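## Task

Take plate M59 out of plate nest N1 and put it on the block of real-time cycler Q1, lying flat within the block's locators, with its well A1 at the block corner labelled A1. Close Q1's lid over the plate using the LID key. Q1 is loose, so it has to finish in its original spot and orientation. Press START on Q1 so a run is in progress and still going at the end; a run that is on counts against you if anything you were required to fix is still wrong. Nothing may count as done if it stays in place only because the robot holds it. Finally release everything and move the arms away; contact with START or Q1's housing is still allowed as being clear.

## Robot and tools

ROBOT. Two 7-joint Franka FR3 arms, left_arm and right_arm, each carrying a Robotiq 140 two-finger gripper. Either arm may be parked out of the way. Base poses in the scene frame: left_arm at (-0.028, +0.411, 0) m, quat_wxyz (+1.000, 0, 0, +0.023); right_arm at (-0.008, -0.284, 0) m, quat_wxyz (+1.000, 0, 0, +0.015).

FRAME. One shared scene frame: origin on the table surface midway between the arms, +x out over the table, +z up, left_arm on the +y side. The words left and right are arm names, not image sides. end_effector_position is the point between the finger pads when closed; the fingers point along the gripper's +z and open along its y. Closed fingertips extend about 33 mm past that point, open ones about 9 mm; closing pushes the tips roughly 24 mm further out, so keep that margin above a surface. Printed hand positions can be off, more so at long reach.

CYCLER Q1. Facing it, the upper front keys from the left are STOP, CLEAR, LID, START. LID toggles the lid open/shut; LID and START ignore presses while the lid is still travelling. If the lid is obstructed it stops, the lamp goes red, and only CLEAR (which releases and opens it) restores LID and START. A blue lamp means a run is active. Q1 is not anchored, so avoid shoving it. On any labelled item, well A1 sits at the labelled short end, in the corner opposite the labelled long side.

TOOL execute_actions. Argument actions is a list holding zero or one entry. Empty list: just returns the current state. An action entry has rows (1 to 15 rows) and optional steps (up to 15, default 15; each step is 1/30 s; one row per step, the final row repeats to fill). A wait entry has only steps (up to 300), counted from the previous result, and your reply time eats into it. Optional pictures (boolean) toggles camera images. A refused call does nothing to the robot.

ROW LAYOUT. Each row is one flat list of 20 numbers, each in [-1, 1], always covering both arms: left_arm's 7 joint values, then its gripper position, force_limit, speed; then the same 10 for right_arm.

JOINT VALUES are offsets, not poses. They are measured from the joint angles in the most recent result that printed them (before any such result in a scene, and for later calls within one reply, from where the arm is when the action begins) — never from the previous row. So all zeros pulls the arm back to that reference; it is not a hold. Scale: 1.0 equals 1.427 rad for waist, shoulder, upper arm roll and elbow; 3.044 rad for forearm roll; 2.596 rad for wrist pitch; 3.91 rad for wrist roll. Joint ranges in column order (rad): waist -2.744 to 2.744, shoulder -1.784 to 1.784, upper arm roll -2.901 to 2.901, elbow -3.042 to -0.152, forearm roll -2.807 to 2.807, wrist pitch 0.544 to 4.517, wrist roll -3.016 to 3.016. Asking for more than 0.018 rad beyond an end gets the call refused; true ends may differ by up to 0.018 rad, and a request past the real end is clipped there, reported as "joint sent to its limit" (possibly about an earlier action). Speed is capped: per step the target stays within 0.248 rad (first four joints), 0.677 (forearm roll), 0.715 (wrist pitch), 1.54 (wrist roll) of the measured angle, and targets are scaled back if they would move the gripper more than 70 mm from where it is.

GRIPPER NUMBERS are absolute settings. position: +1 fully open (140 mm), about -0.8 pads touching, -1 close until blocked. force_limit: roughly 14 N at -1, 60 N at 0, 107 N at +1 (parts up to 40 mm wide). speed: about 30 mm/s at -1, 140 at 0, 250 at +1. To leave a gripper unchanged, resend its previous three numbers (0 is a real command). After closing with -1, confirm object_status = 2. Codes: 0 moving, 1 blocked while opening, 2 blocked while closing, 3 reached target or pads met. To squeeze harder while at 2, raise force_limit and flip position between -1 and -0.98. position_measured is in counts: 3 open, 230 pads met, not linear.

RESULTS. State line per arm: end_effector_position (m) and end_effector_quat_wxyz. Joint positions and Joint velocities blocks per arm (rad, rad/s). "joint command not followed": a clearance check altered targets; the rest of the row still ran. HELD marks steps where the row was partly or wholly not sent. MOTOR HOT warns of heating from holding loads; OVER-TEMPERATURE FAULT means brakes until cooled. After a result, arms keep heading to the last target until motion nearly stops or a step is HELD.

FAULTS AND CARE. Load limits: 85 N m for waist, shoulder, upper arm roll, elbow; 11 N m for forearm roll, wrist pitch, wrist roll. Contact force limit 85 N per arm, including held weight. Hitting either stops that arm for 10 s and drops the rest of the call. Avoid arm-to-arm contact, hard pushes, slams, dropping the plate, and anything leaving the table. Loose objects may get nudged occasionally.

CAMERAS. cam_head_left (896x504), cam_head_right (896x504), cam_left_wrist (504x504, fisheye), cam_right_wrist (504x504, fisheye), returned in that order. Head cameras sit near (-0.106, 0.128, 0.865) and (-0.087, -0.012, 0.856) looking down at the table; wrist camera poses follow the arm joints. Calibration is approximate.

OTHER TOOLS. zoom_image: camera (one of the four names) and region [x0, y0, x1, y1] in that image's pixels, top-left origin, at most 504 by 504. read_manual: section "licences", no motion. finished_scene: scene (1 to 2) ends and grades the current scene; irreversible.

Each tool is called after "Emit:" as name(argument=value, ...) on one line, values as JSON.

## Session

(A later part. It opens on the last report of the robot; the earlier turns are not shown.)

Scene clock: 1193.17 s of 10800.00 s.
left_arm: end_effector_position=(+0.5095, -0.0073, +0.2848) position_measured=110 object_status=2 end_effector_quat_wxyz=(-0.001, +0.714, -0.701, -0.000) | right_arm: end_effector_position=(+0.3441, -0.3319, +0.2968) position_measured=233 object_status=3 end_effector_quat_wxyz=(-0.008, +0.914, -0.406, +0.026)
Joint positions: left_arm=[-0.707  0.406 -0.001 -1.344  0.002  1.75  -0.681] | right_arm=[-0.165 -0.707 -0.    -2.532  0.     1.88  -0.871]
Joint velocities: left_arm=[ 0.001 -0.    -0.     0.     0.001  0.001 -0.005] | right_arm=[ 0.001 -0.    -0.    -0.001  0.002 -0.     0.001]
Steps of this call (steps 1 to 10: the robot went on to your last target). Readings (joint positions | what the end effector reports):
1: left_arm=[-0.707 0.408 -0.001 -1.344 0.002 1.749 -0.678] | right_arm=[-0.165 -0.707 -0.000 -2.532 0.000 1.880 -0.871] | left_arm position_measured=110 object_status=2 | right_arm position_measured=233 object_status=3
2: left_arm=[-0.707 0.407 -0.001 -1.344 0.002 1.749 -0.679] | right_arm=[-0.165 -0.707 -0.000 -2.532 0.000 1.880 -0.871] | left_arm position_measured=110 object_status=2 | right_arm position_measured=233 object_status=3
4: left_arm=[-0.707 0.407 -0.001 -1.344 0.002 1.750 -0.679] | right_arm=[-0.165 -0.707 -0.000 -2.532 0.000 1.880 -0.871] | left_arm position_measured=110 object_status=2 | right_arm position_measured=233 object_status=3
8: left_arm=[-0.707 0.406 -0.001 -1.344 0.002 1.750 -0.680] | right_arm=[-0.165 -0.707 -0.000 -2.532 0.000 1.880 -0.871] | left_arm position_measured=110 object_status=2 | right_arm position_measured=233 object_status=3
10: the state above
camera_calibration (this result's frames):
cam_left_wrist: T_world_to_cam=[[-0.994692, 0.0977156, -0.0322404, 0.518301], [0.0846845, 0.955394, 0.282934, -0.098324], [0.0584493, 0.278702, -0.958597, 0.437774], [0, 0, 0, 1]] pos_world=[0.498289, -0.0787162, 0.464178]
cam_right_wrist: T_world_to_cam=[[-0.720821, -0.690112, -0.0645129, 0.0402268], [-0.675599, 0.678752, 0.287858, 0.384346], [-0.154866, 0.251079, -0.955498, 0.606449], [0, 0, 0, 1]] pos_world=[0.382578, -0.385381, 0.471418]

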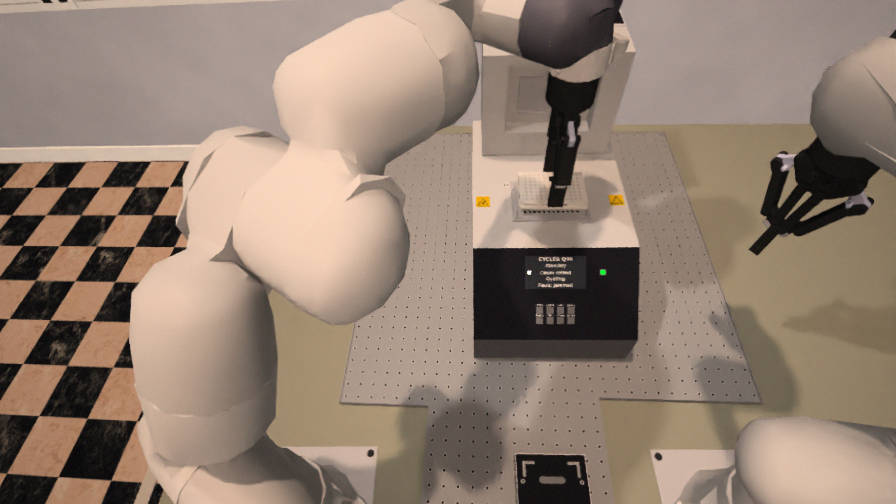

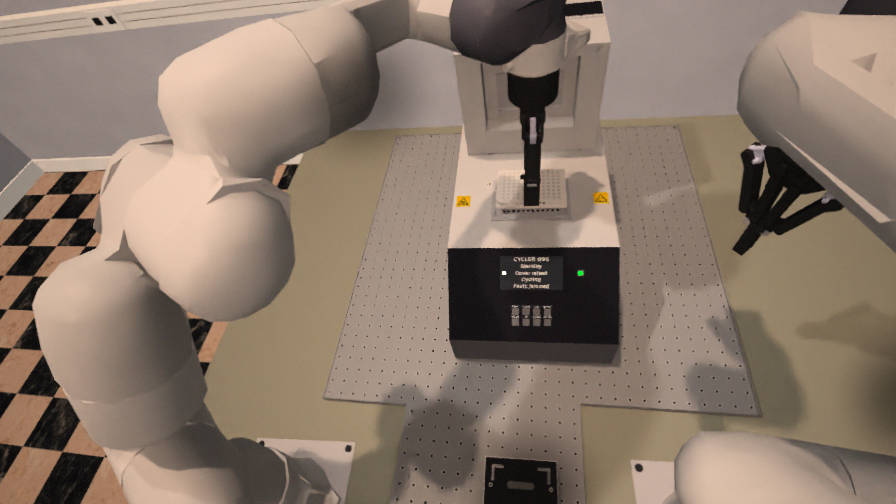

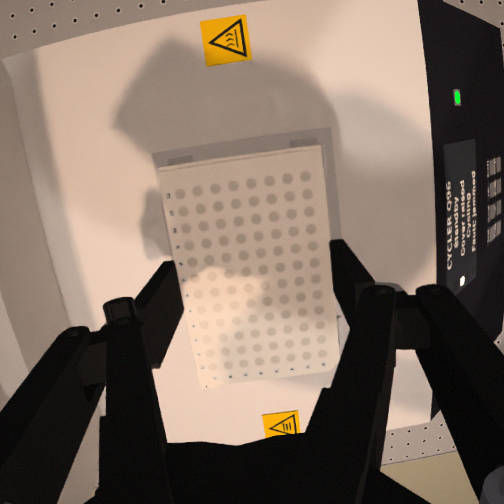

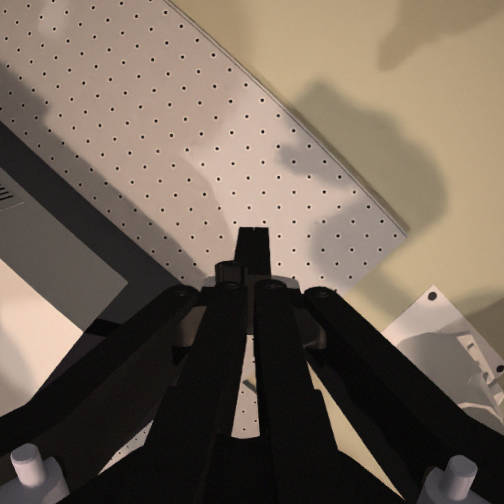

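Emit:
execute_actions(actions=[{"rows": [[0.001,-0.002,0,-0.003,0,0.008,0,-1,-0.3,-0.7,0,0,0,0,0,0,0,-1,0,0.5],[0.002,-0.003,0,-0.0065,0,0.013,0,-1,-0.3,-0.7,0,0,0,0,0,0,0,-1,0,0.5],[0.002,-0.004,0,-0.01,0,0.016,0,-1,-0.3,-0.7,0,0,0,0,0,0,0,-1,0,0.5],[0.002,-0.0042,0,-0.0135,0,0.0175,0,-1,-0.3,-0.7,0,0,0,0,0,0,0,-1,0,0.5],[0.002,-0.0042,0,-0.017,0,0.0175,0,-1,-0.3,-0.7,0,0,0,0,0,0,0,-1,0,0.5],[0.002,-0.0042,0,-0.02,0,0.0165,0,-1,-0.3,-0.7,0,0,0,0,0,0,0,-1,0,0.5],[0.002,-0.0042,0,-0.022,0,0.0145,0,-1,-0.3,-0.7,0,0,0,0,0,0,0,-1,0,0.5],[0.002,-0.0042,0,-0.0231,0,0.0125,0,-1,-0.3,-0.7,0,0,0,0,0,0,0,-1,0,0.5],[0.002,-0.0042,0,-0.0231,0,0.0119,0,-1,-0.3,-0.7,0,0,0,0,0,0,0,-1,0,0.5]], "steps": 15}], pictures=false)

Emit:
execute_actions(actions=[{"steps": 12}])

Scene clock: 1313.67 s of 10800.00 s.
left_arm: end_effector_position=(+0.5095, -0.0062, +0.2755) position_measured=110 object_status=2 end_effector_quat_wxyz=(-0.001, +0.715, -0.700, +0.001) | right_arm: end_effector_position=(+0.3441, -0.3319, +0.2968) position_measured=233 object_status=3 end_effector_quat_wxyz=(-0.008, +0.914, -0.406, +0.026)
Joint positions: left_arm=[-0.705  0.401 -0.001 -1.375  0.002  1.778 -0.682] | right_arm=[-0.165 -0.707 -0.    -2.532  0.     1.88  -0.871]
Joint velocities: left_arm=[ 0.001 -0.002 -0.001 -0.003 -0.    -0.    -0.001] | right_arm=[ 0.001  0.001  0.001 -0.001  0.001 -0.001  0.   ]
Steps of this call (steps 1 to 15: the robot went on to your last target; steps 16 to 90: nothing new was sent; then 117.00 s passed at rest; steps 91 to 105: all 15 steps of this action). Readings (joint positions | what the end effector reports):
91: left_arm=[-0.707 0.406 -0.001 -1.345 0.002 1.753 -0.682] | right_arm=[-0.165 -0.707 -0.000 -2.532 0.000 1.880 -0.871] | left_arm position_measured=110 object_status=2 | right_arm position_measured=233 object_status=3
92: left_arm=[-0.707 0.405 -0.001 -1.347 0.002 1.758 -0.682] | right_arm=[-0.165 -0.707 -0.000 -2.532 0.000 1.880 -0.871] | left_arm position_measured=110 object_status=2 | right_arm position_measured=233 object_status=3
94: left_arm=[-0.706 0.403 -0.001 -1.353 0.002 1.768 -0.682] | right_arm=[-0.165 -0.707 -0.000 -2.532 0.000 1.880 -0.871] | left_arm position_measured=110 object_status=2 | right_arm position_measured=233 object_status=3
98: left_arm=[-0.705 0.401 -0.001 -1.369 0.002 1.778 -0.682] | right_arm=[-0.165 -0.707 -0.000 -2.532 0.000 1.880 -0.871] | left_arm position_measured=110 object_status=2 | right_arm position_measured=233 object_status=3
105: the state above

Scene clock: 1314.07 s of 10800.00 s.
left_arm: end_effector_position=(+0.5095, -0.0062, +0.2754) position_measured=110 object_status=2 end_effector_quat_wxyz=(-0.001, +0.715, -0.700, +0.000) | right_arm: end_effector_position=(+0.3441, -0.3319, +0.2968) position_measured=233 object_status=3 end_effector_quat_wxyz=(-0.008, +0.914, -0.406, +0.026)
Joint positions: left_arm=[-0.705  0.401 -0.001 -1.375  0.002  1.778 -0.682] | right_arm=[-0.165 -0.707 -0.    -2.532  0.     1.88  -0.871]
Joint velocities: left_arm=[ 0.001  0.001 -0.    -0.001 -0.001  0.     0.001] | right_arm=[ 0.001 -0.001 -0.    -0.    -0.    -0.     0.001]
Steps of this call (steps 1 to 12: the robot went on to your last target). Readings (joint positions | what the end effector reports):
1: left_arm=[-0.705 0.401 -0.001 -1.375 0.002 1.778 -0.682] | right_arm=[-0.165 -0.707 -0.000 -2.532 0.000 1.880 -0.871] | left_arm position_measured=110 object_status=2 | right_arm position_measured=233 object_status=3
2: left_arm=[-0.705 0.401 -0.001 -1.375 0.002 1.778 -0.682] | right_arm=[-0.165 -0.707 -0.000 -2.532 0.000 1.880 -0.871] | left_arm position_measured=110 object_status=2 | right_arm position_measured=233 object_status=3
4: left_arm=[-0.705 0.401 -0.001 -1.375 0.002 1.778 -0.682] | right_arm=[-0.165 -0.707 -0.000 -2.532 0.000 1.880 -0.871] | left_arm position_measured=110 object_status=2 | right_arm position_measured=233 object_status=3
8: left_arm=[-0.705 0.401 -0.001 -1.375 0.002 1.778 -0.682] | right_arm=[-0.165 -0.707 -0.000 -2.532 0.000 1.880 -0.871] | left_arm position_measured=110 object_status=2 | right_arm position_measured=233 object_status=3
12: the state above
camera_calibration (this result's frames):
cam_left_wrist: T_world_to_cam=[[-0.994922, 0.0950114, -0.0332209, 0.518264], [0.0818506, 0.955821, 0.282322, -0.0951725], [0.0585771, 0.278169, -0.958744, 0.42844], [0, 0, 0, 1]] pos_world=[0.498326, -0.0774519, 0.454851]
cam_right_wrist: T_world_to_cam=[[-0.720821, -0.690112, -0.0645128, 0.0402268], [-0.675599, 0.678752, 0.287858, 0.384346], [-0.154866, 0.251079, -0.955498, 0.606449], [0, 0, 0, 1]] pos_world=[0.382578, -0.385381, 0.471418]

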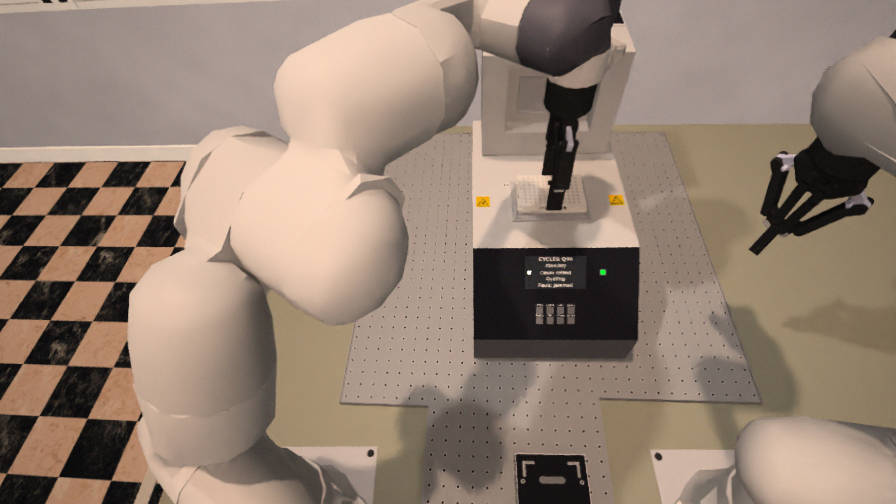

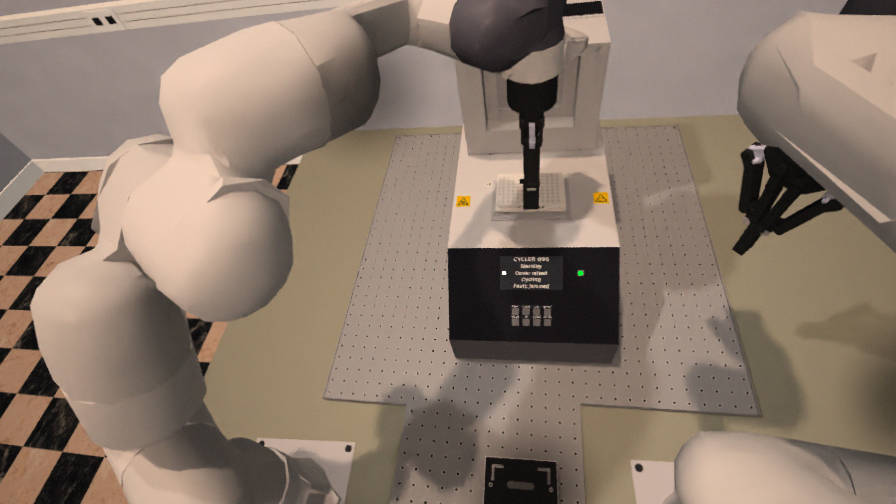

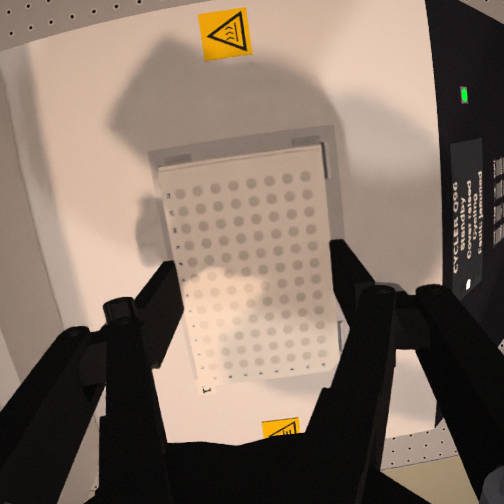

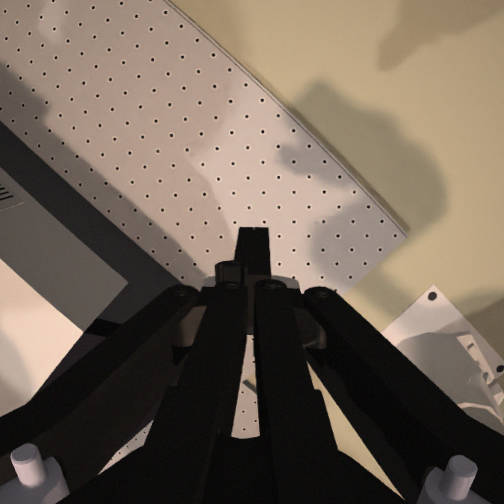

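Emit:
zoom_image(camera="cam_left_wrist", region=[140, 115, 350, 215])

Emit:
zoom_image(camera="cam_head_right", region=[480, 165, 580, 228])

Emit:
zoom_image(camera="cam_head_left", region=[500, 165, 600, 228])

Region (140, 115, 350, 215) of cam_left_wrist's 504x504 image, scaled by 2.400, with more detail than that image has; it fills the top 240 rows of this view, and the rest is white.

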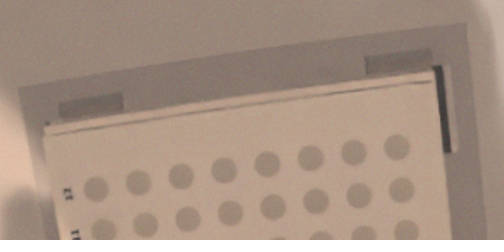

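Region (480, 165, 580, 228) of cam_head_right's 896x504 image, scaled by 5.040, with more detail than that image has; it fills the top 318 rows of this view, and the rest is white.

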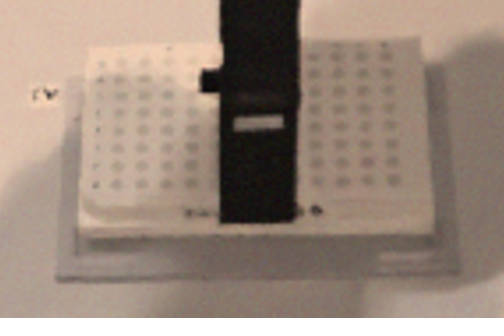

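Region (500, 165, 600, 228) of cam_head_left's 896x504 image, scaled by 5.040, with more detail than that image has; it fills the top 318 rows of this view, and the rest is white.

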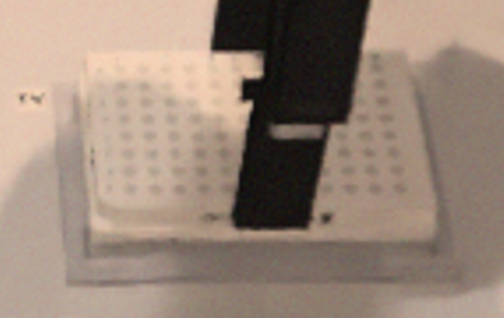

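Emit:
zoom_image(camera="cam_left_wrist", region=[280, 118, 350, 188])

Emit:
zoom_image(camera="cam_left_wrist", region=[140, 135, 210, 205])

Region (280, 118, 350, 188) of cam_left_wrist's 504x504 image, scaled by 7.200, with more detail than that image has.

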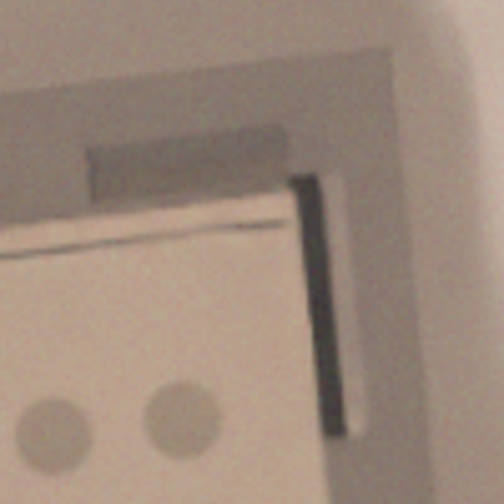

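Region (140, 135, 210, 205) of cam_left_wrist's 504x504 image, scaled by 7.200, with more detail than that image has.

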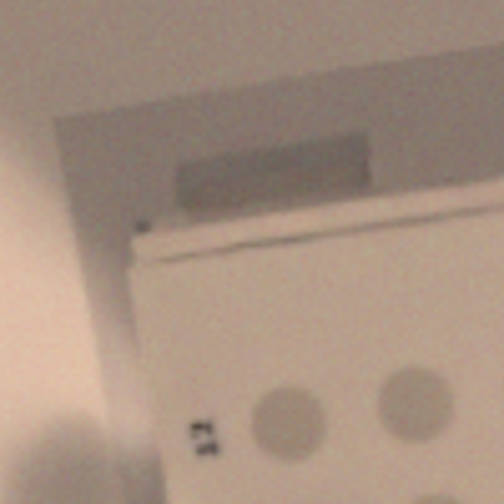

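Emit:
execute_actions(actions=[{"rows": [[-0.0012,0,0,-0.0017,0,0,0.001,-1,-0.3,-0.7,0,0,0,0,0,0,0,-1,0,0.5],[-0.0012,0,0,-0.0035,0,0.002,0.0015,-1,-0.3,-0.7,0,0,0,0,0,0,0,-1,0,0.5],[-0.0012,0,0,-0.0052,0,0.0046,0.0015,-1,-0.3,-0.7,0,0,0,0,0,0,0,-1,0,0.5],[-0.0012,0,0,-0.007,0,0.006,0.0015,-1,-0.3,-0.7,0,0,0,0,0,0,0,-1,0,0.5],[-0.0012,0,0,-0.0087,0,0.0073,0.0015,-1,-0.3,-0.7,0,0,0,0,0,0,0,-1,0,0.5],[-0.0012,0,0,-0.0105,0,0.0083,0.0015,-1,-0.3,-0.7,0,0,0,0,0,0,0,-1,0,0.5],[-0.0012,0,0,-0.0122,0,0.0093,0.0015,-1,-0.3,-0.7,0,0,0,0,0,0,0,-1,0,0.5],[-0.0012,0,0,-0.0138,0,0.0104,0.0015,-1,-0.3,-0.7,0,0,0,0,0,0,0,-1,0,0.5],[-0.0012,0,0,-0.0152,0,0.011,0.0015,-1,-0.3,-0.7,0,0,0,0,0,0,0,-1,0,0.5],[-0.0012,0,0,-0.0162,0,0.0115,0.0015,-1,-0.3,-0.7,0,0,0,0,0,0,0,-1,0,0.5],[-0.0012,0,0,-0.0162,0,0.011,0.0015,-1,-0.3,-0.7,0,0,0,0,0,0,0,-1,0,0.5],[-0.0012,0,0,-0.0162,0,0.01,0.0015,-1,-0.3,-0.7,0,0,0,0,0,0,0,-1,0,0.5],[-0.0012,0,0,-0.0162,0,0.0091,0.0015,-1,-0.3,-0.7,0,0,0,0,0,0,0,-1,0,0.5]], "steps": 15}], pictures=false)

Emit:
execute_actions(actions=[{"steps": 12}])

Scene clock: 1401.67 s of 10800.00 s.
left_arm: end_effector_position=(+0.5089, -0.0063, +0.2682) position_measured=110 object_status=2 end_effector_quat_wxyz=(-0.001, +0.714, -0.700, +0.000) | right_arm: end_effector_position=(+0.3441, -0.3319, +0.2968) position_measured=233 object_status=3 end_effector_quat_wxyz=(-0.008, +0.914, -0.406, +0.026)
Joint positions: left_arm=[-0.706  0.4   -0.001 -1.395  0.002  1.796 -0.68 ] | right_arm=[-0.165 -0.707 -0.    -2.532  0.     1.88  -0.871]
Joint velocities: left_arm=[-0.001 -0.002  0.    -0.004 -0.002  0.003 -0.   ] | right_arm=[ 0.     0.    -0.001 -0.001 -0.     0.    -0.   ]
Steps of this call (steps 1 to 15: the robot went on to your last target; steps 16 to 90: nothing new was sent; then 84.10 s passed at rest; steps 91 to 105: all 15 steps of this action). Readings (joint positions | what the end effector reports):
91: left_arm=[-0.705 0.401 -0.001 -1.376 0.002 1.778 -0.682] | right_arm=[-0.165 -0.707 -0.000 -2.532 0.000 1.880 -0.871] | left_arm position_measured=110 object_status=2 | right_arm position_measured=233 object_status=3
92: left_arm=[-0.705 0.401 -0.001 -1.376 0.002 1.778 -0.682] | right_arm=[-0.165 -0.707 -0.000 -2.532 0.000 1.880 -0.871] | left_arm position_measured=110 object_status=2 | right_arm position_measured=233 object_status=3
94: left_arm=[-0.705 0.401 -0.001 -1.380 0.002 1.781 -0.681] | right_arm=[-0.165 -0.707 -0.000 -2.532 0.000 1.880 -0.871] | left_arm position_measured=110 object_status=2 | right_arm position_measured=233 object_status=3
98: left_arm=[-0.705 0.401 -0.001 -1.389 0.002 1.790 -0.681] | right_arm=[-0.165 -0.707 -0.000 -2.532 0.000 1.880 -0.871] | left_arm position_measured=110 object_status=2 | right_arm position_measured=233 object_status=3
105: the state above

Scene clock: 1402.07 s of 10800.00 s.
left_arm: end_effector_position=(+0.5088, -0.0063, +0.2682) position_measured=110 object_status=2 end_effector_quat_wxyz=(-0.001, +0.714, -0.701, +0.000) | right_arm: end_effector_position=(+0.3441, -0.3319, +0.2968) position_measured=233 object_status=3 end_effector_quat_wxyz=(-0.008, +0.914, -0.406, +0.026)
Joint positions: left_arm=[-0.706  0.4   -0.001 -1.396  0.002  1.797 -0.68 ] | right_arm=[-0.165 -0.707 -0.    -2.532  0.     1.88  -0.871]
Joint velocities: left_arm=[ 0.     0.    -0.    -0.001  0.    -0.    -0.002] | right_arm=[-0.    -0.001  0.001  0.001 -0.001  0.     0.001]
Steps of this call (steps 1 to 12: the robot went on to your last target). Readings (joint positions | what the end effector reports):
1: left_arm=[-0.706 0.400 -0.001 -1.395 0.002 1.796 -0.680] | right_arm=[-0.165 -0.707 -0.000 -2.532 0.000 1.880 -0.871] | left_arm position_measured=110 object_status=2 | right_arm position_measured=233 object_status=3
2: left_arm=[-0.706 0.400 -0.001 -1.395 0.002 1.796 -0.680] | right_arm=[-0.165 -0.707 -0.000 -2.532 0.000 1.880 -0.871] | left_arm position_measured=110 object_status=2 | right_arm position_measured=233 object_status=3
4: left_arm=[-0.706 0.400 -0.001 -1.396 0.002 1.796 -0.680] | right_arm=[-0.165 -0.707 -0.000 -2.532 0.000 1.880 -0.871] | left_arm position_measured=110 object_status=2 | right_arm position_measured=233 object_status=3
8: left_arm=[-0.706 0.400 -0.001 -1.396 0.002 1.796 -0.680] | right_arm=[-0.165 -0.707 -0.000 -2.532 0.000 1.880 -0.871] | left_arm position_measured=110 object_status=2 | right_arm position_measured=233 object_status=3
12: the state above
camera_calibration (this result's frames):
cam_left_wrist: T_world_to_cam=[[-0.994679, 0.0976218, -0.0329109, 0.517164], [0.0844334, 0.955542, 0.282507, -0.0942917], [0.0590265, 0.278225, -0.958701, 0.421306], [0, 0, 0, 1]] pos_world=[0.497505, -0.0776047, 0.447565]
cam_right_wrist: T_world_to_cam=[[-0.720821, -0.690112, -0.0645131, 0.0402268], [-0.675599, 0.678752, 0.287858, 0.384346], [-0.154866, 0.251079, -0.955498, 0.606449], [0, 0, 0, 1]] pos_world=[0.382578, -0.385381, 0.471418]

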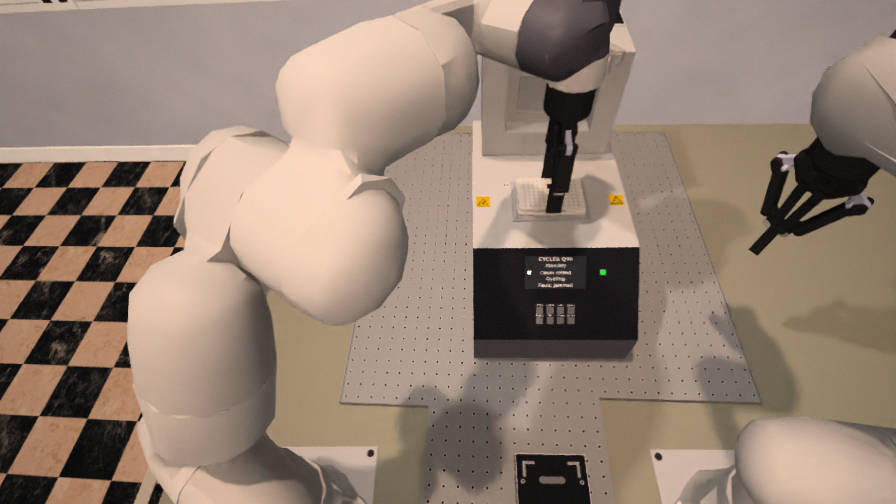

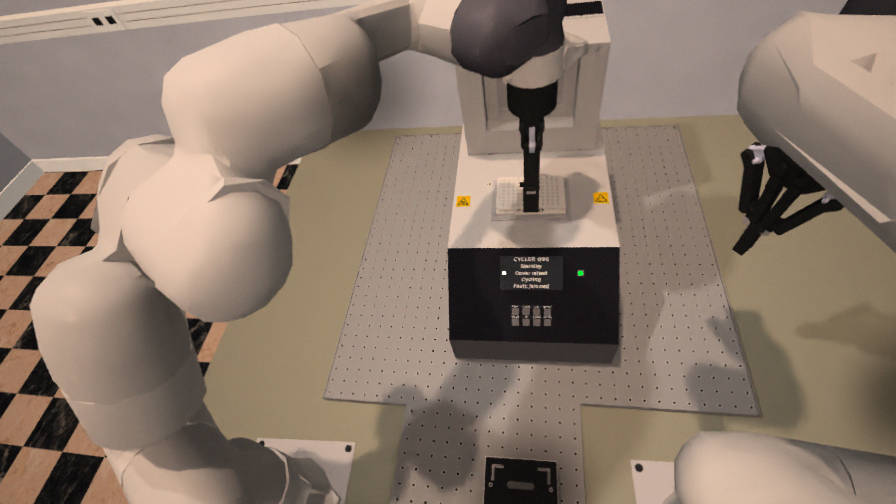

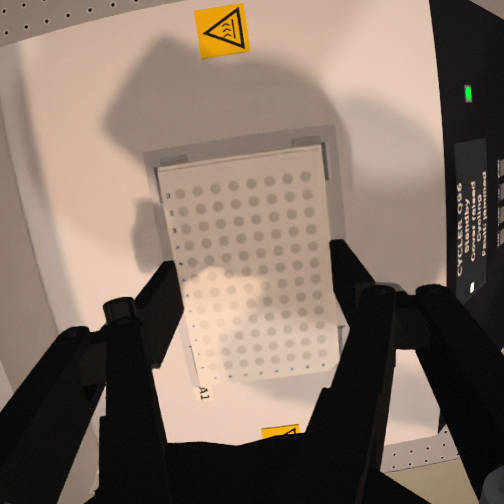

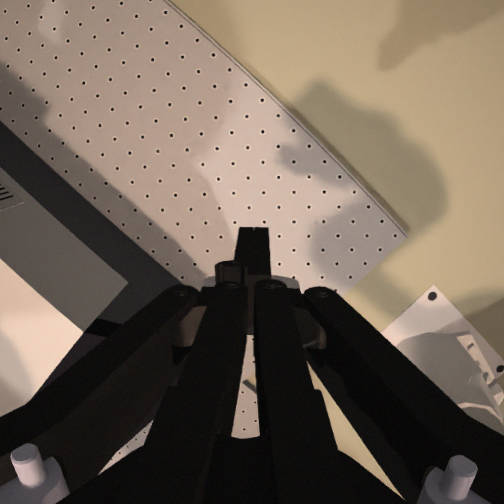

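Emit:
zoom_image(camera="cam_left_wrist", region=[135, 115, 350, 215])

Emit:
zoom_image(camera="cam_head_right", region=[480, 165, 580, 228])

Emit:
zoom_image(camera="cam_head_left", region=[500, 165, 600, 228])

Region (135, 115, 350, 215) of cam_left_wrist's 504x504 image, scaled by 2.344, with more detail than that image has; it fills the top 234 rows of this view, and the rest is white.

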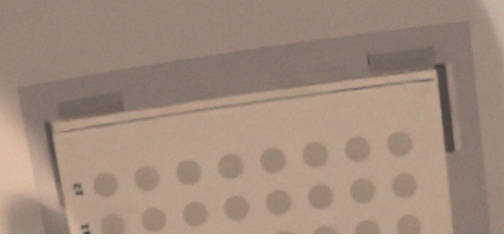

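Region (480, 165, 580, 228) of cam_head_right's 896x504 image, scaled by 5.040, with more detail than that image has; it fills the top 318 rows of this view, and the rest is white.

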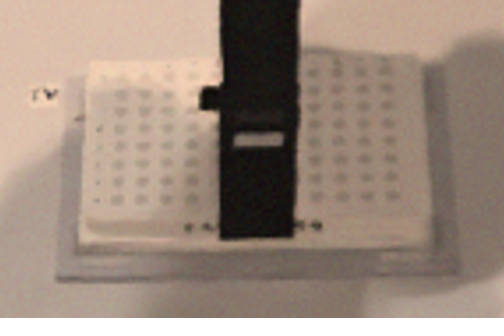

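Region (500, 165, 600, 228) of cam_head_left's 896x504 image, scaled by 5.040, with more detail than that image has; it fills the top 318 rows of this view, and the rest is white.

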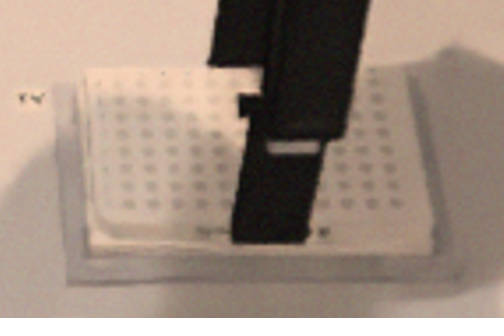

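Emit:
execute_actions(actions=[])

Scene clock: 1445.97 s of 10800.00 s.
left_arm: end_effector_position=(+0.5088, -0.0063, +0.2682) position_measured=110 object_status=2 end_effector_quat_wxyz=(-0.001, +0.714, -0.701, +0.000) | right_arm: end_effector_position=(+0.3441, -0.3319, +0.2968) position_measured=233 object_status=3 end_effector_quat_wxyz=(-0.008, +0.914, -0.406, +0.026)
Joint positions: left_arm=[-0.706  0.4   -0.001 -1.396  0.002  1.797 -0.68 ] | right_arm=[-0.165 -0.707 -0.    -2.532  0.     1.88  -0.871]
Joint velocities: left_arm=[-0.001 -0.    -0.     0.     0.    -0.001  0.001] | right_arm=[ 0.     0.001  0.     0.001  0.001 -0.001 -0.001]
Steps of this call (steps 1 to 15: the robot went on to your last target; steps 16 to 90: nothing new was sent; then 40.90 s passed at rest). Readings (joint positions | what the end effector reports):
1: left_arm=[-0.706 0.400 -0.001 -1.396 0.002 1.797 -0.680] | right_arm=[-0.165 -0.707 -0.000 -2.532 0.000 1.880 -0.871] | left_arm position_measured=110 object_status=2 | right_arm position_measured=233 object_status=3
2: left_arm=[-0.706 0.400 -0.001 -1.396 0.002 1.797 -0.680] | right_arm=[-0.165 -0.707 -0.000 -2.532 0.000 1.880 -0.871] | left_arm position_measured=110 object_status=2 | right_arm position_measured=233 object_status=3
4: left_arm=[-0.706 0.400 -0.001 -1.396 0.002 1.797 -0.680] | right_arm=[-0.165 -0.707 -0.000 -2.532 0.000 1.880 -0.871] | left_arm position_measured=110 object_status=2 | right_arm position_measured=233 object_status=3
8: left_arm=[-0.706 0.400 -0.001 -1.396 0.002 1.797 -0.680] | right_arm=[-0.165 -0.707 -0.000 -2.532 0.000 1.880 -0.871] | left_arm position_measured=110 object_status=2 | right_arm position_measured=233 object_status=3
90: the state above
All arms were judged still, so your last target was given up. Only a new action makes them travel on or press farther. Fingers that are still opening or closing keep moving.
camera_calibration (this result's frames):
cam_left_wrist: T_world_to_cam=[[-0.994675, 0.0976426, -0.0329862, 0.517173], [0.0844353, 0.955556, 0.28246, -0.0942725], [0.0591004, 0.278171, -0.958712, 0.421272], [0, 0, 0, 1]] pos_world=[0.497482, -0.0776012, 0.447566]
cam_right_wrist: T_world_to_cam=[[-0.720821, -0.690112, -0.064513, 0.0402269], [-0.675599, 0.678752, 0.287858, 0.384346], [-0.154866, 0.251079, -0.955498, 0.606449], [0, 0, 0, 1]] pos_world=[0.382578, -0.385381, 0.471418]

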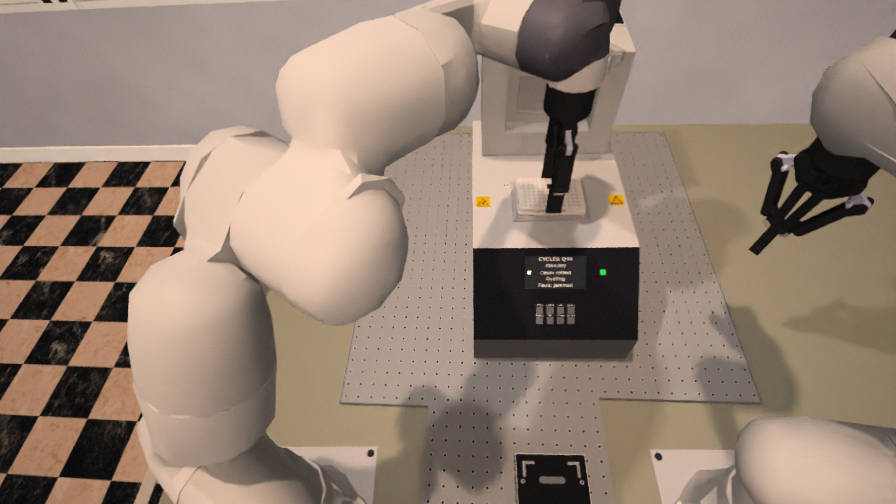

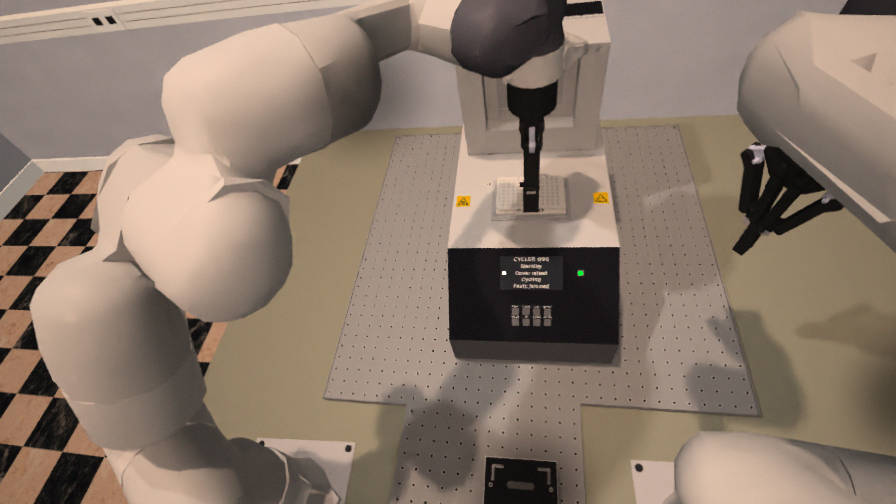

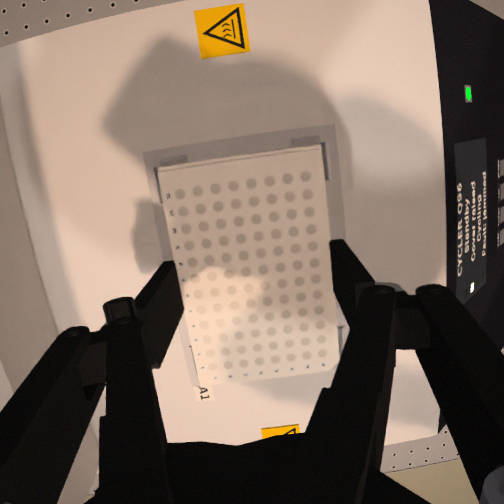

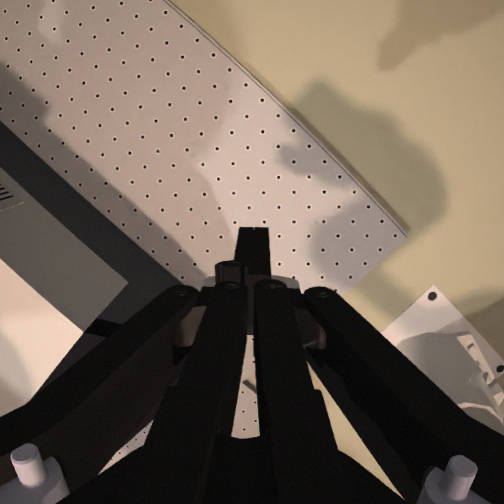

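Emit:
execute_actions(actions=[{"rows": [[0,0,0,-0.002,0,0.001,0,-1,-0.3,-0.7, 0,0,0,0,0,0,0,-1,0,0.5],[0,0,0,-0.003,0,0.002,0,-1,-0.3,-0.7, 0,0,0,0,0,0,0,-1,0,0.5],[0,0,0,-0.004,0,0.0025,0,-1,-0.3,-0.7, 0,0,0,0,0,0,0,-1,0,0.5]], "steps": 12}])

Scene clock: 1457.33 s of 10800.00 s.
left_arm: end_effector_position=(+0.5088, -0.0063, +0.2681) position_measured=110 object_status=2 end_effector_quat_wxyz=(-0.001, +0.714, -0.701, +0.001) | right_arm: end_effector_position=(+0.3441, -0.3319, +0.2968) position_measured=233 object_status=3 end_effector_quat_wxyz=(-0.008, +0.914, -0.406, +0.026)
Joint positions: left_arm=[-0.706  0.399 -0.001 -1.398  0.002  1.799 -0.68 ] | right_arm=[-0.165 -0.707 -0.    -2.532  0.     1.88  -0.871]
Joint velocities: left_arm=[ 0.001 -0.     0.    -0.001 -0.     0.001 -0.001] | right_arm=[-0.001  0.     0.001  0.001  0.002  0.001 -0.   ]
Steps of this call (steps 1 to 90: nothing new was sent; then 7.97 s passed at rest; steps 91 to 102: all 12 steps of this action). Readings (joint positions | what the end effector reports):
91: left_arm=[-0.706 0.400 -0.001 -1.396 0.002 1.797 -0.680] | right_arm=[-0.165 -0.707 -0.000 -2.532 0.000 1.880 -0.871] | left_arm position_measured=110 object_status=2 | right_arm position_measured=233 object_status=3
92: left_arm=[-0.706 0.400 -0.001 -1.396 0.002 1.797 -0.680] | right_arm=[-0.165 -0.707 -0.000 -2.532 0.000 1.880 -0.871] | left_arm position_measured=110 object_status=2 | right_arm position_measured=233 object_status=3
94: left_arm=[-0.706 0.399 -0.001 -1.397 0.002 1.798 -0.680] | right_arm=[-0.165 -0.707 -0.000 -2.532 0.000 1.880 -0.871] | left_arm position_measured=110 object_status=2 | right_arm position_measured=233 object_status=3
98: left_arm=[-0.706 0.399 -0.001 -1.398 0.002 1.799 -0.680] | right_arm=[-0.165 -0.707 -0.000 -2.532 0.000 1.880 -0.871] | left_arm position_measured=110 object_status=2 | right_arm position_measured=233 object_status=3
102: the state above
camera_calibration (this result's frames):
cam_left_wrist: T_world_to_cam=[[-0.994648, 0.0976429, -0.0337722, 0.517306], [0.0842469, 0.955716, 0.281974, -0.0940448], [0.0598093, 0.277619, -0.958828, 0.420849], [0, 0, 0, 1]] pos_world=[0.49729, -0.077467, 0.44751]
cam_right_wrist: T_world_to_cam=[[-0.720821, -0.690112, -0.0645129, 0.0402269], [-0.675598, 0.678752, 0.287858, 0.384346], [-0.154866, 0.251079, -0.955498, 0.606449], [0, 0, 0, 1]] pos_world=[0.382578, -0.385381, 0.471418]

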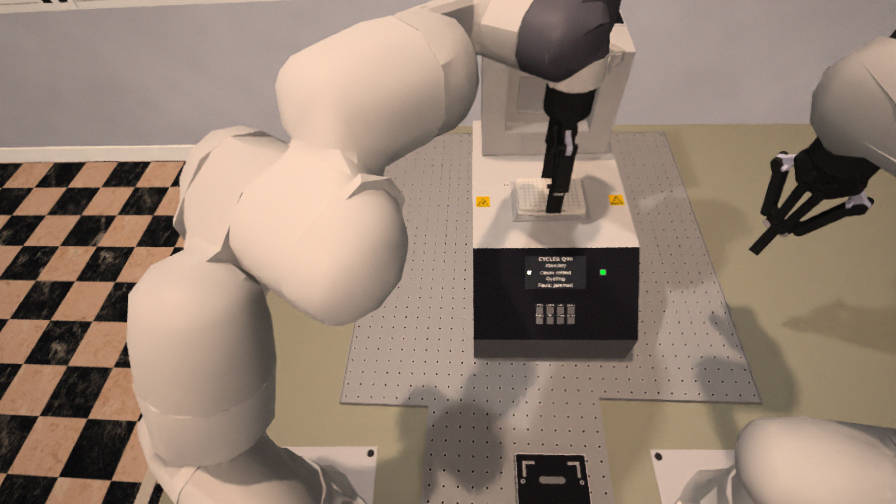

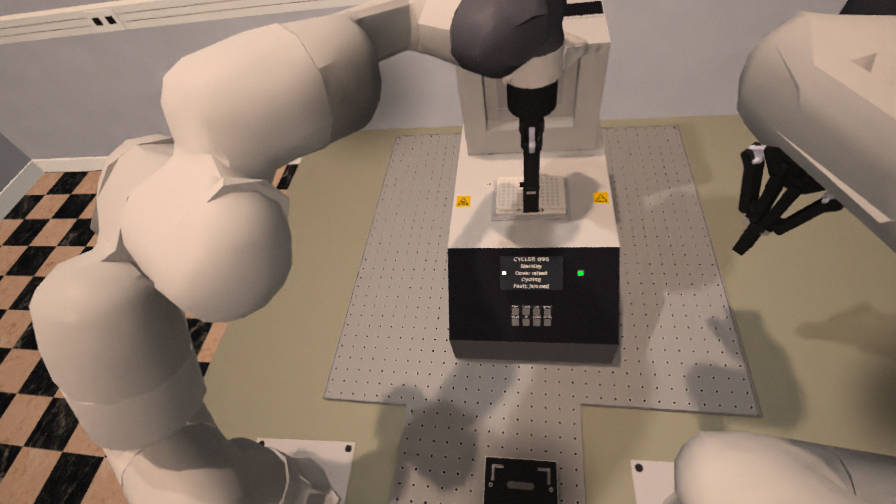

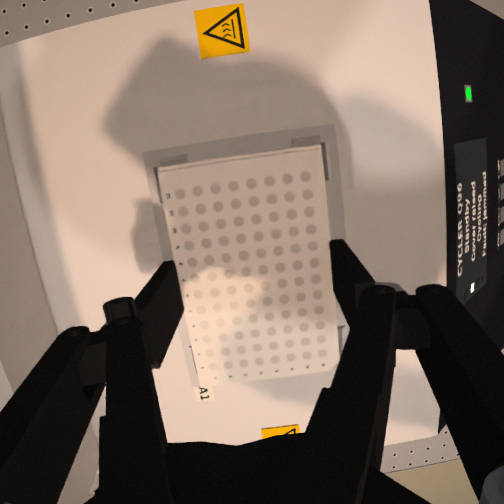

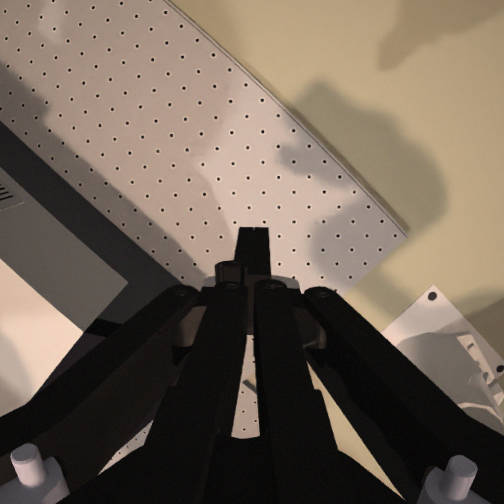

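Emit:
execute_actions(actions=[{"rows": [[0,0,0,0,0,0,0,-1,-0.3,-0.7, 0,0,0,0,0,0,0,-1,0,0.5],[0,0,0,0,0,0,0,0.44,-0.3,-0.6, 0,0,0,0,0,0,0,-1,0,0.5]], "steps": 15}], pictures=false)

Emit:
execute_actions(actions=[{"rows": [[0,0,0,0.003,0,-0.002,0,0.44,-0.3,-0.6, 0,0,0,0,0,0,0,-1,0,0.5],[0,0,0,0.007,0,-0.005,0,0.44,-0.3,-0.6, 0,0,0,0,0,0,0,-1,0,0.5],[0,0,0,0.013,0,-0.009,0,0.44,-0.3,-0.6, 0,0,0,0,0,0,0,-1,0,0.5],[0,0,0,0.020,0,-0.014,0,0.44,-0.3,-0.6, 0,0,0,0,0,0,0,-1,0,0.5],[0,0,0,0.028,0,-0.019,0,0.44,-0.3,-0.6, 0,0,0,0,0,0,0,-1,0,0.5],[0,0,0,0.036,0,-0.024,0,0.44,-0.3,-0.6, 0,0,0,0,0,0,0,-1,0,0.5],[0,0,0,0.044,0,-0.028,0,0.44,-0.3,-0.6, 0,0,0,0,0,0,0,-1,0,0.5],[0,0,0,0.052,0,-0.032,0,0.44,-0.3,-0.6, 0,0,0,0,0,0,0,-1,0,0.5],[0,0,0,0.059,0,-0.035,0,0.44,-0.3,-0.6, 0,0,0,0,0,0,0,-1,0,0.5],[0,0,0,0.065,0,-0.038,0,0.44,-0.3,-0.6, 0,0,0,0,0,0,0,-1,0,0.5],[0,0,0,0.069,0,-0.039,0,0.44,-0.3,-0.6, 0,0,0,0,0,0,0,-1,0,0.5],[0,0,0,0.071,0,-0.040,0,0.44,-0.3,-0.6, 0,0,0,0,0,0,0,-1,0,0.5]], "steps": 15}])

Scene clock: 1472.20 s of 10800.00 s.
left_arm: end_effector_position=(+0.5088, -0.0063, +0.2682) position_measured=73 object_status=0 end_effector_quat_wxyz=(-0.001, +0.714, -0.701, +0.001) | right_arm: end_effector_position=(+0.3441, -0.3319, +0.2968) position_measured=233 object_status=3 end_effector_quat_wxyz=(-0.008, +0.914, -0.406, +0.026)
Joint positions: left_arm=[-0.706  0.398 -0.001 -1.399  0.002  1.799 -0.68 ] | right_arm=[-0.165 -0.707 -0.    -2.532  0.     1.88  -0.871]
Joint velocities: left_arm=[-0.    -0.001 -0.    -0.     0.     0.     0.   ] | right_arm=[ 0.     0.     0.001 -0.002  0.    -0.001  0.001]
Steps of this call (steps 1 to 15: the robot went on to your last target; steps 16 to 90: nothing new was sent; then 11.37 s passed at rest; steps 91 to 105: all 15 steps of this action). Readings (joint positions | what the end effector reports):
91: left_arm=[-0.706 0.398 -0.001 -1.399 0.002 1.799 -0.680] | right_arm=[-0.165 -0.707 -0.000 -2.532 0.000 1.880 -0.871] | left_arm position_measured=110 object_status=2 | right_arm position_measured=233 object_status=3
92: left_arm=[-0.706 0.398 -0.001 -1.399 0.002 1.799 -0.680] | right_arm=[-0.165 -0.707 -0.000 -2.532 0.000 1.880 -0.871] | left_arm position_measured=110 object_status=0 | right_arm position_measured=233 object_status=3
94: left_arm=[-0.706 0.398 -0.001 -1.399 0.002 1.799 -0.680] | right_arm=[-0.165 -0.707 -0.000 -2.532 0.000 1.880 -0.871] | left_arm position_measured=102 object_status=0 | right_arm position_measured=233 object_status=3
98: left_arm=[-0.706 0.398 -0.001 -1.399 0.002 1.799 -0.680] | right_arm=[-0.165 -0.707 -0.000 -2.532 0.000 1.880 -0.871] | left_arm position_measured=86 object_status=0 | right_arm position_measured=233 object_status=3
105: the state above

Scene clock: 1472.70 s of 10800.00 s.
left_arm: end_effector_position=(+0.5114, -0.0083, +0.3093) position_measured=73 object_status=3 end_effector_quat_wxyz=(-0.002, +0.714, -0.700, +0.009) | right_arm: end_effector_position=(+0.3441, -0.3319, +0.2968) position_measured=233 object_status=3 end_effector_quat_wxyz=(-0.008, +0.914, -0.406, +0.026)
Joint positions: left_arm=[-0.706  0.396 -0.001 -1.301  0.002  1.716 -0.68 ] | right_arm=[-0.165 -0.707 -0.    -2.532  0.     1.88  -0.871]
Joint velocities: left_arm=[-0.001 -0.008  0.001  0.053 -0.    -0.097  0.001] | right_arm=[-0.001  0.001  0.    -0.001  0.001 -0.001  0.001]
Steps of this call (steps 1 to 15: all 15 steps of this action). Readings (joint positions | what the end effector reports):
1: left_arm=[-0.706 0.398 -0.001 -1.398 0.002 1.799 -0.680] | right_arm=[-0.165 -0.707 -0.000 -2.532 0.000 1.880 -0.871] | left_arm position_measured=73 object_status=0 | right_arm position_measured=233 object_status=3
2: left_arm=[-0.706 0.399 -0.001 -1.396 0.002 1.797 -0.680] | right_arm=[-0.165 -0.707 -0.000 -2.532 0.000 1.880 -0.871] | left_arm position_measured=73 object_status=3 | right_arm position_measured=233 object_status=3
4: left_arm=[-0.706 0.400 -0.001 -1.386 0.002 1.789 -0.680] | right_arm=[-0.165 -0.707 -0.000 -2.532 0.000 1.880 -0.871] | left_arm position_measured=73 object_status=3 | right_arm position_measured=233 object_status=3
8: left_arm=[-0.706 0.401 -0.001 -1.349 0.002 1.758 -0.680] | right_arm=[-0.165 -0.707 -0.000 -2.532 0.000 1.880 -0.871] | left_arm position_measured=73 object_status=3 | right_arm position_measured=233 object_status=3
15: the state above
camera_calibration (this result's frames):
cam_left_wrist: T_world_to_cam=[[-0.994118, 0.0970573, -0.0480529, 0.525683], [0.0803859, 0.958603, 0.273164, -0.0992362], [0.0725762, 0.267695, -0.960766, 0.454769], [0, 0, 0, 1]] pos_world=[0.497563, -0.0776324, 0.489295]
cam_right_wrist: T_world_to_cam=[[-0.720821, -0.690112, -0.0645131, 0.0402269], [-0.675599, 0.678752, 0.287858, 0.384346], [-0.154866, 0.251079, -0.955498, 0.606449], [0, 0, 0, 1]] pos_world=[0.382578, -0.385381, 0.471418]

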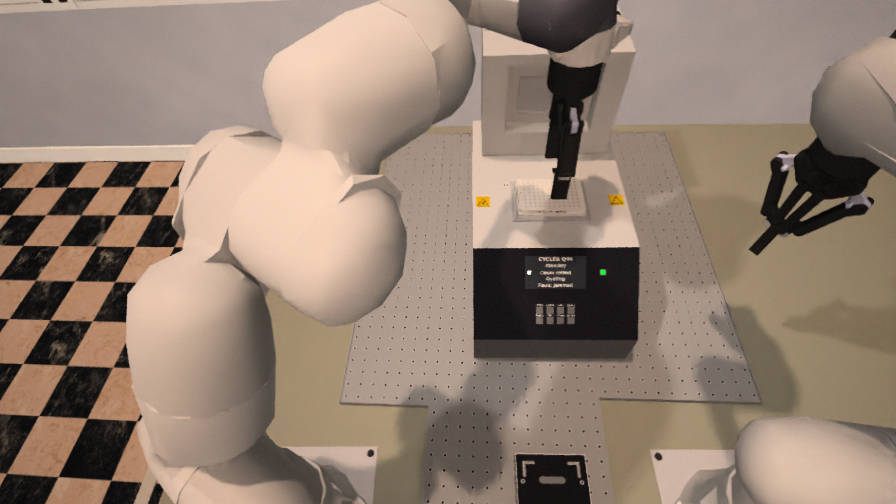

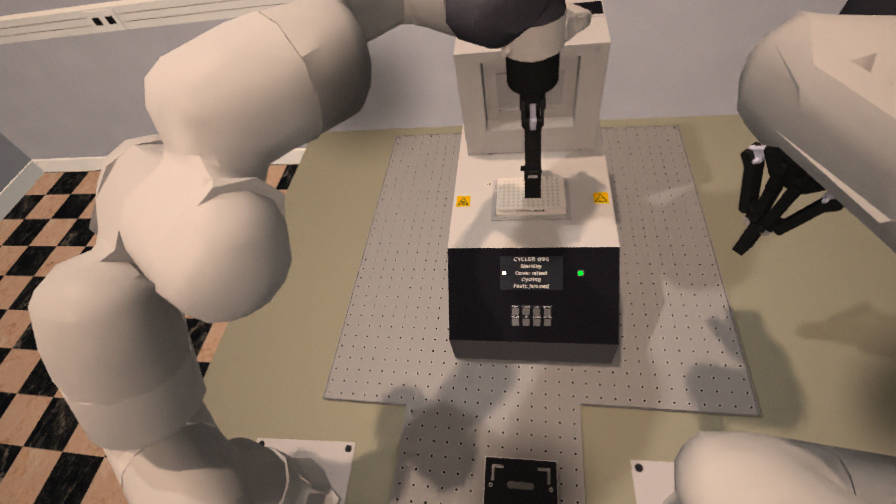

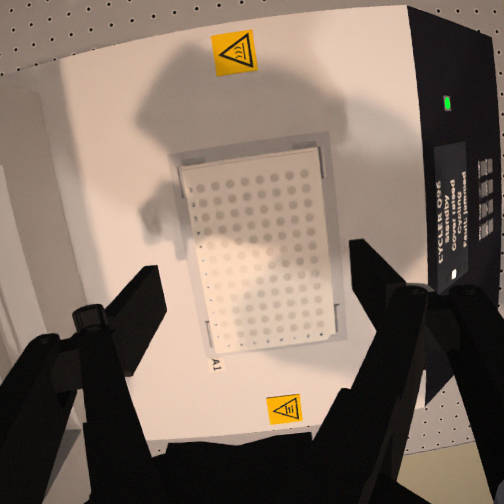

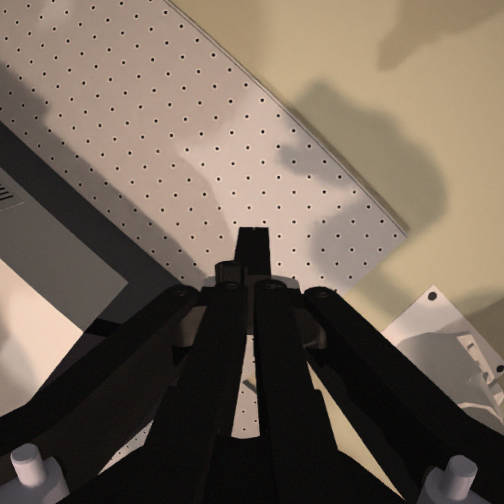

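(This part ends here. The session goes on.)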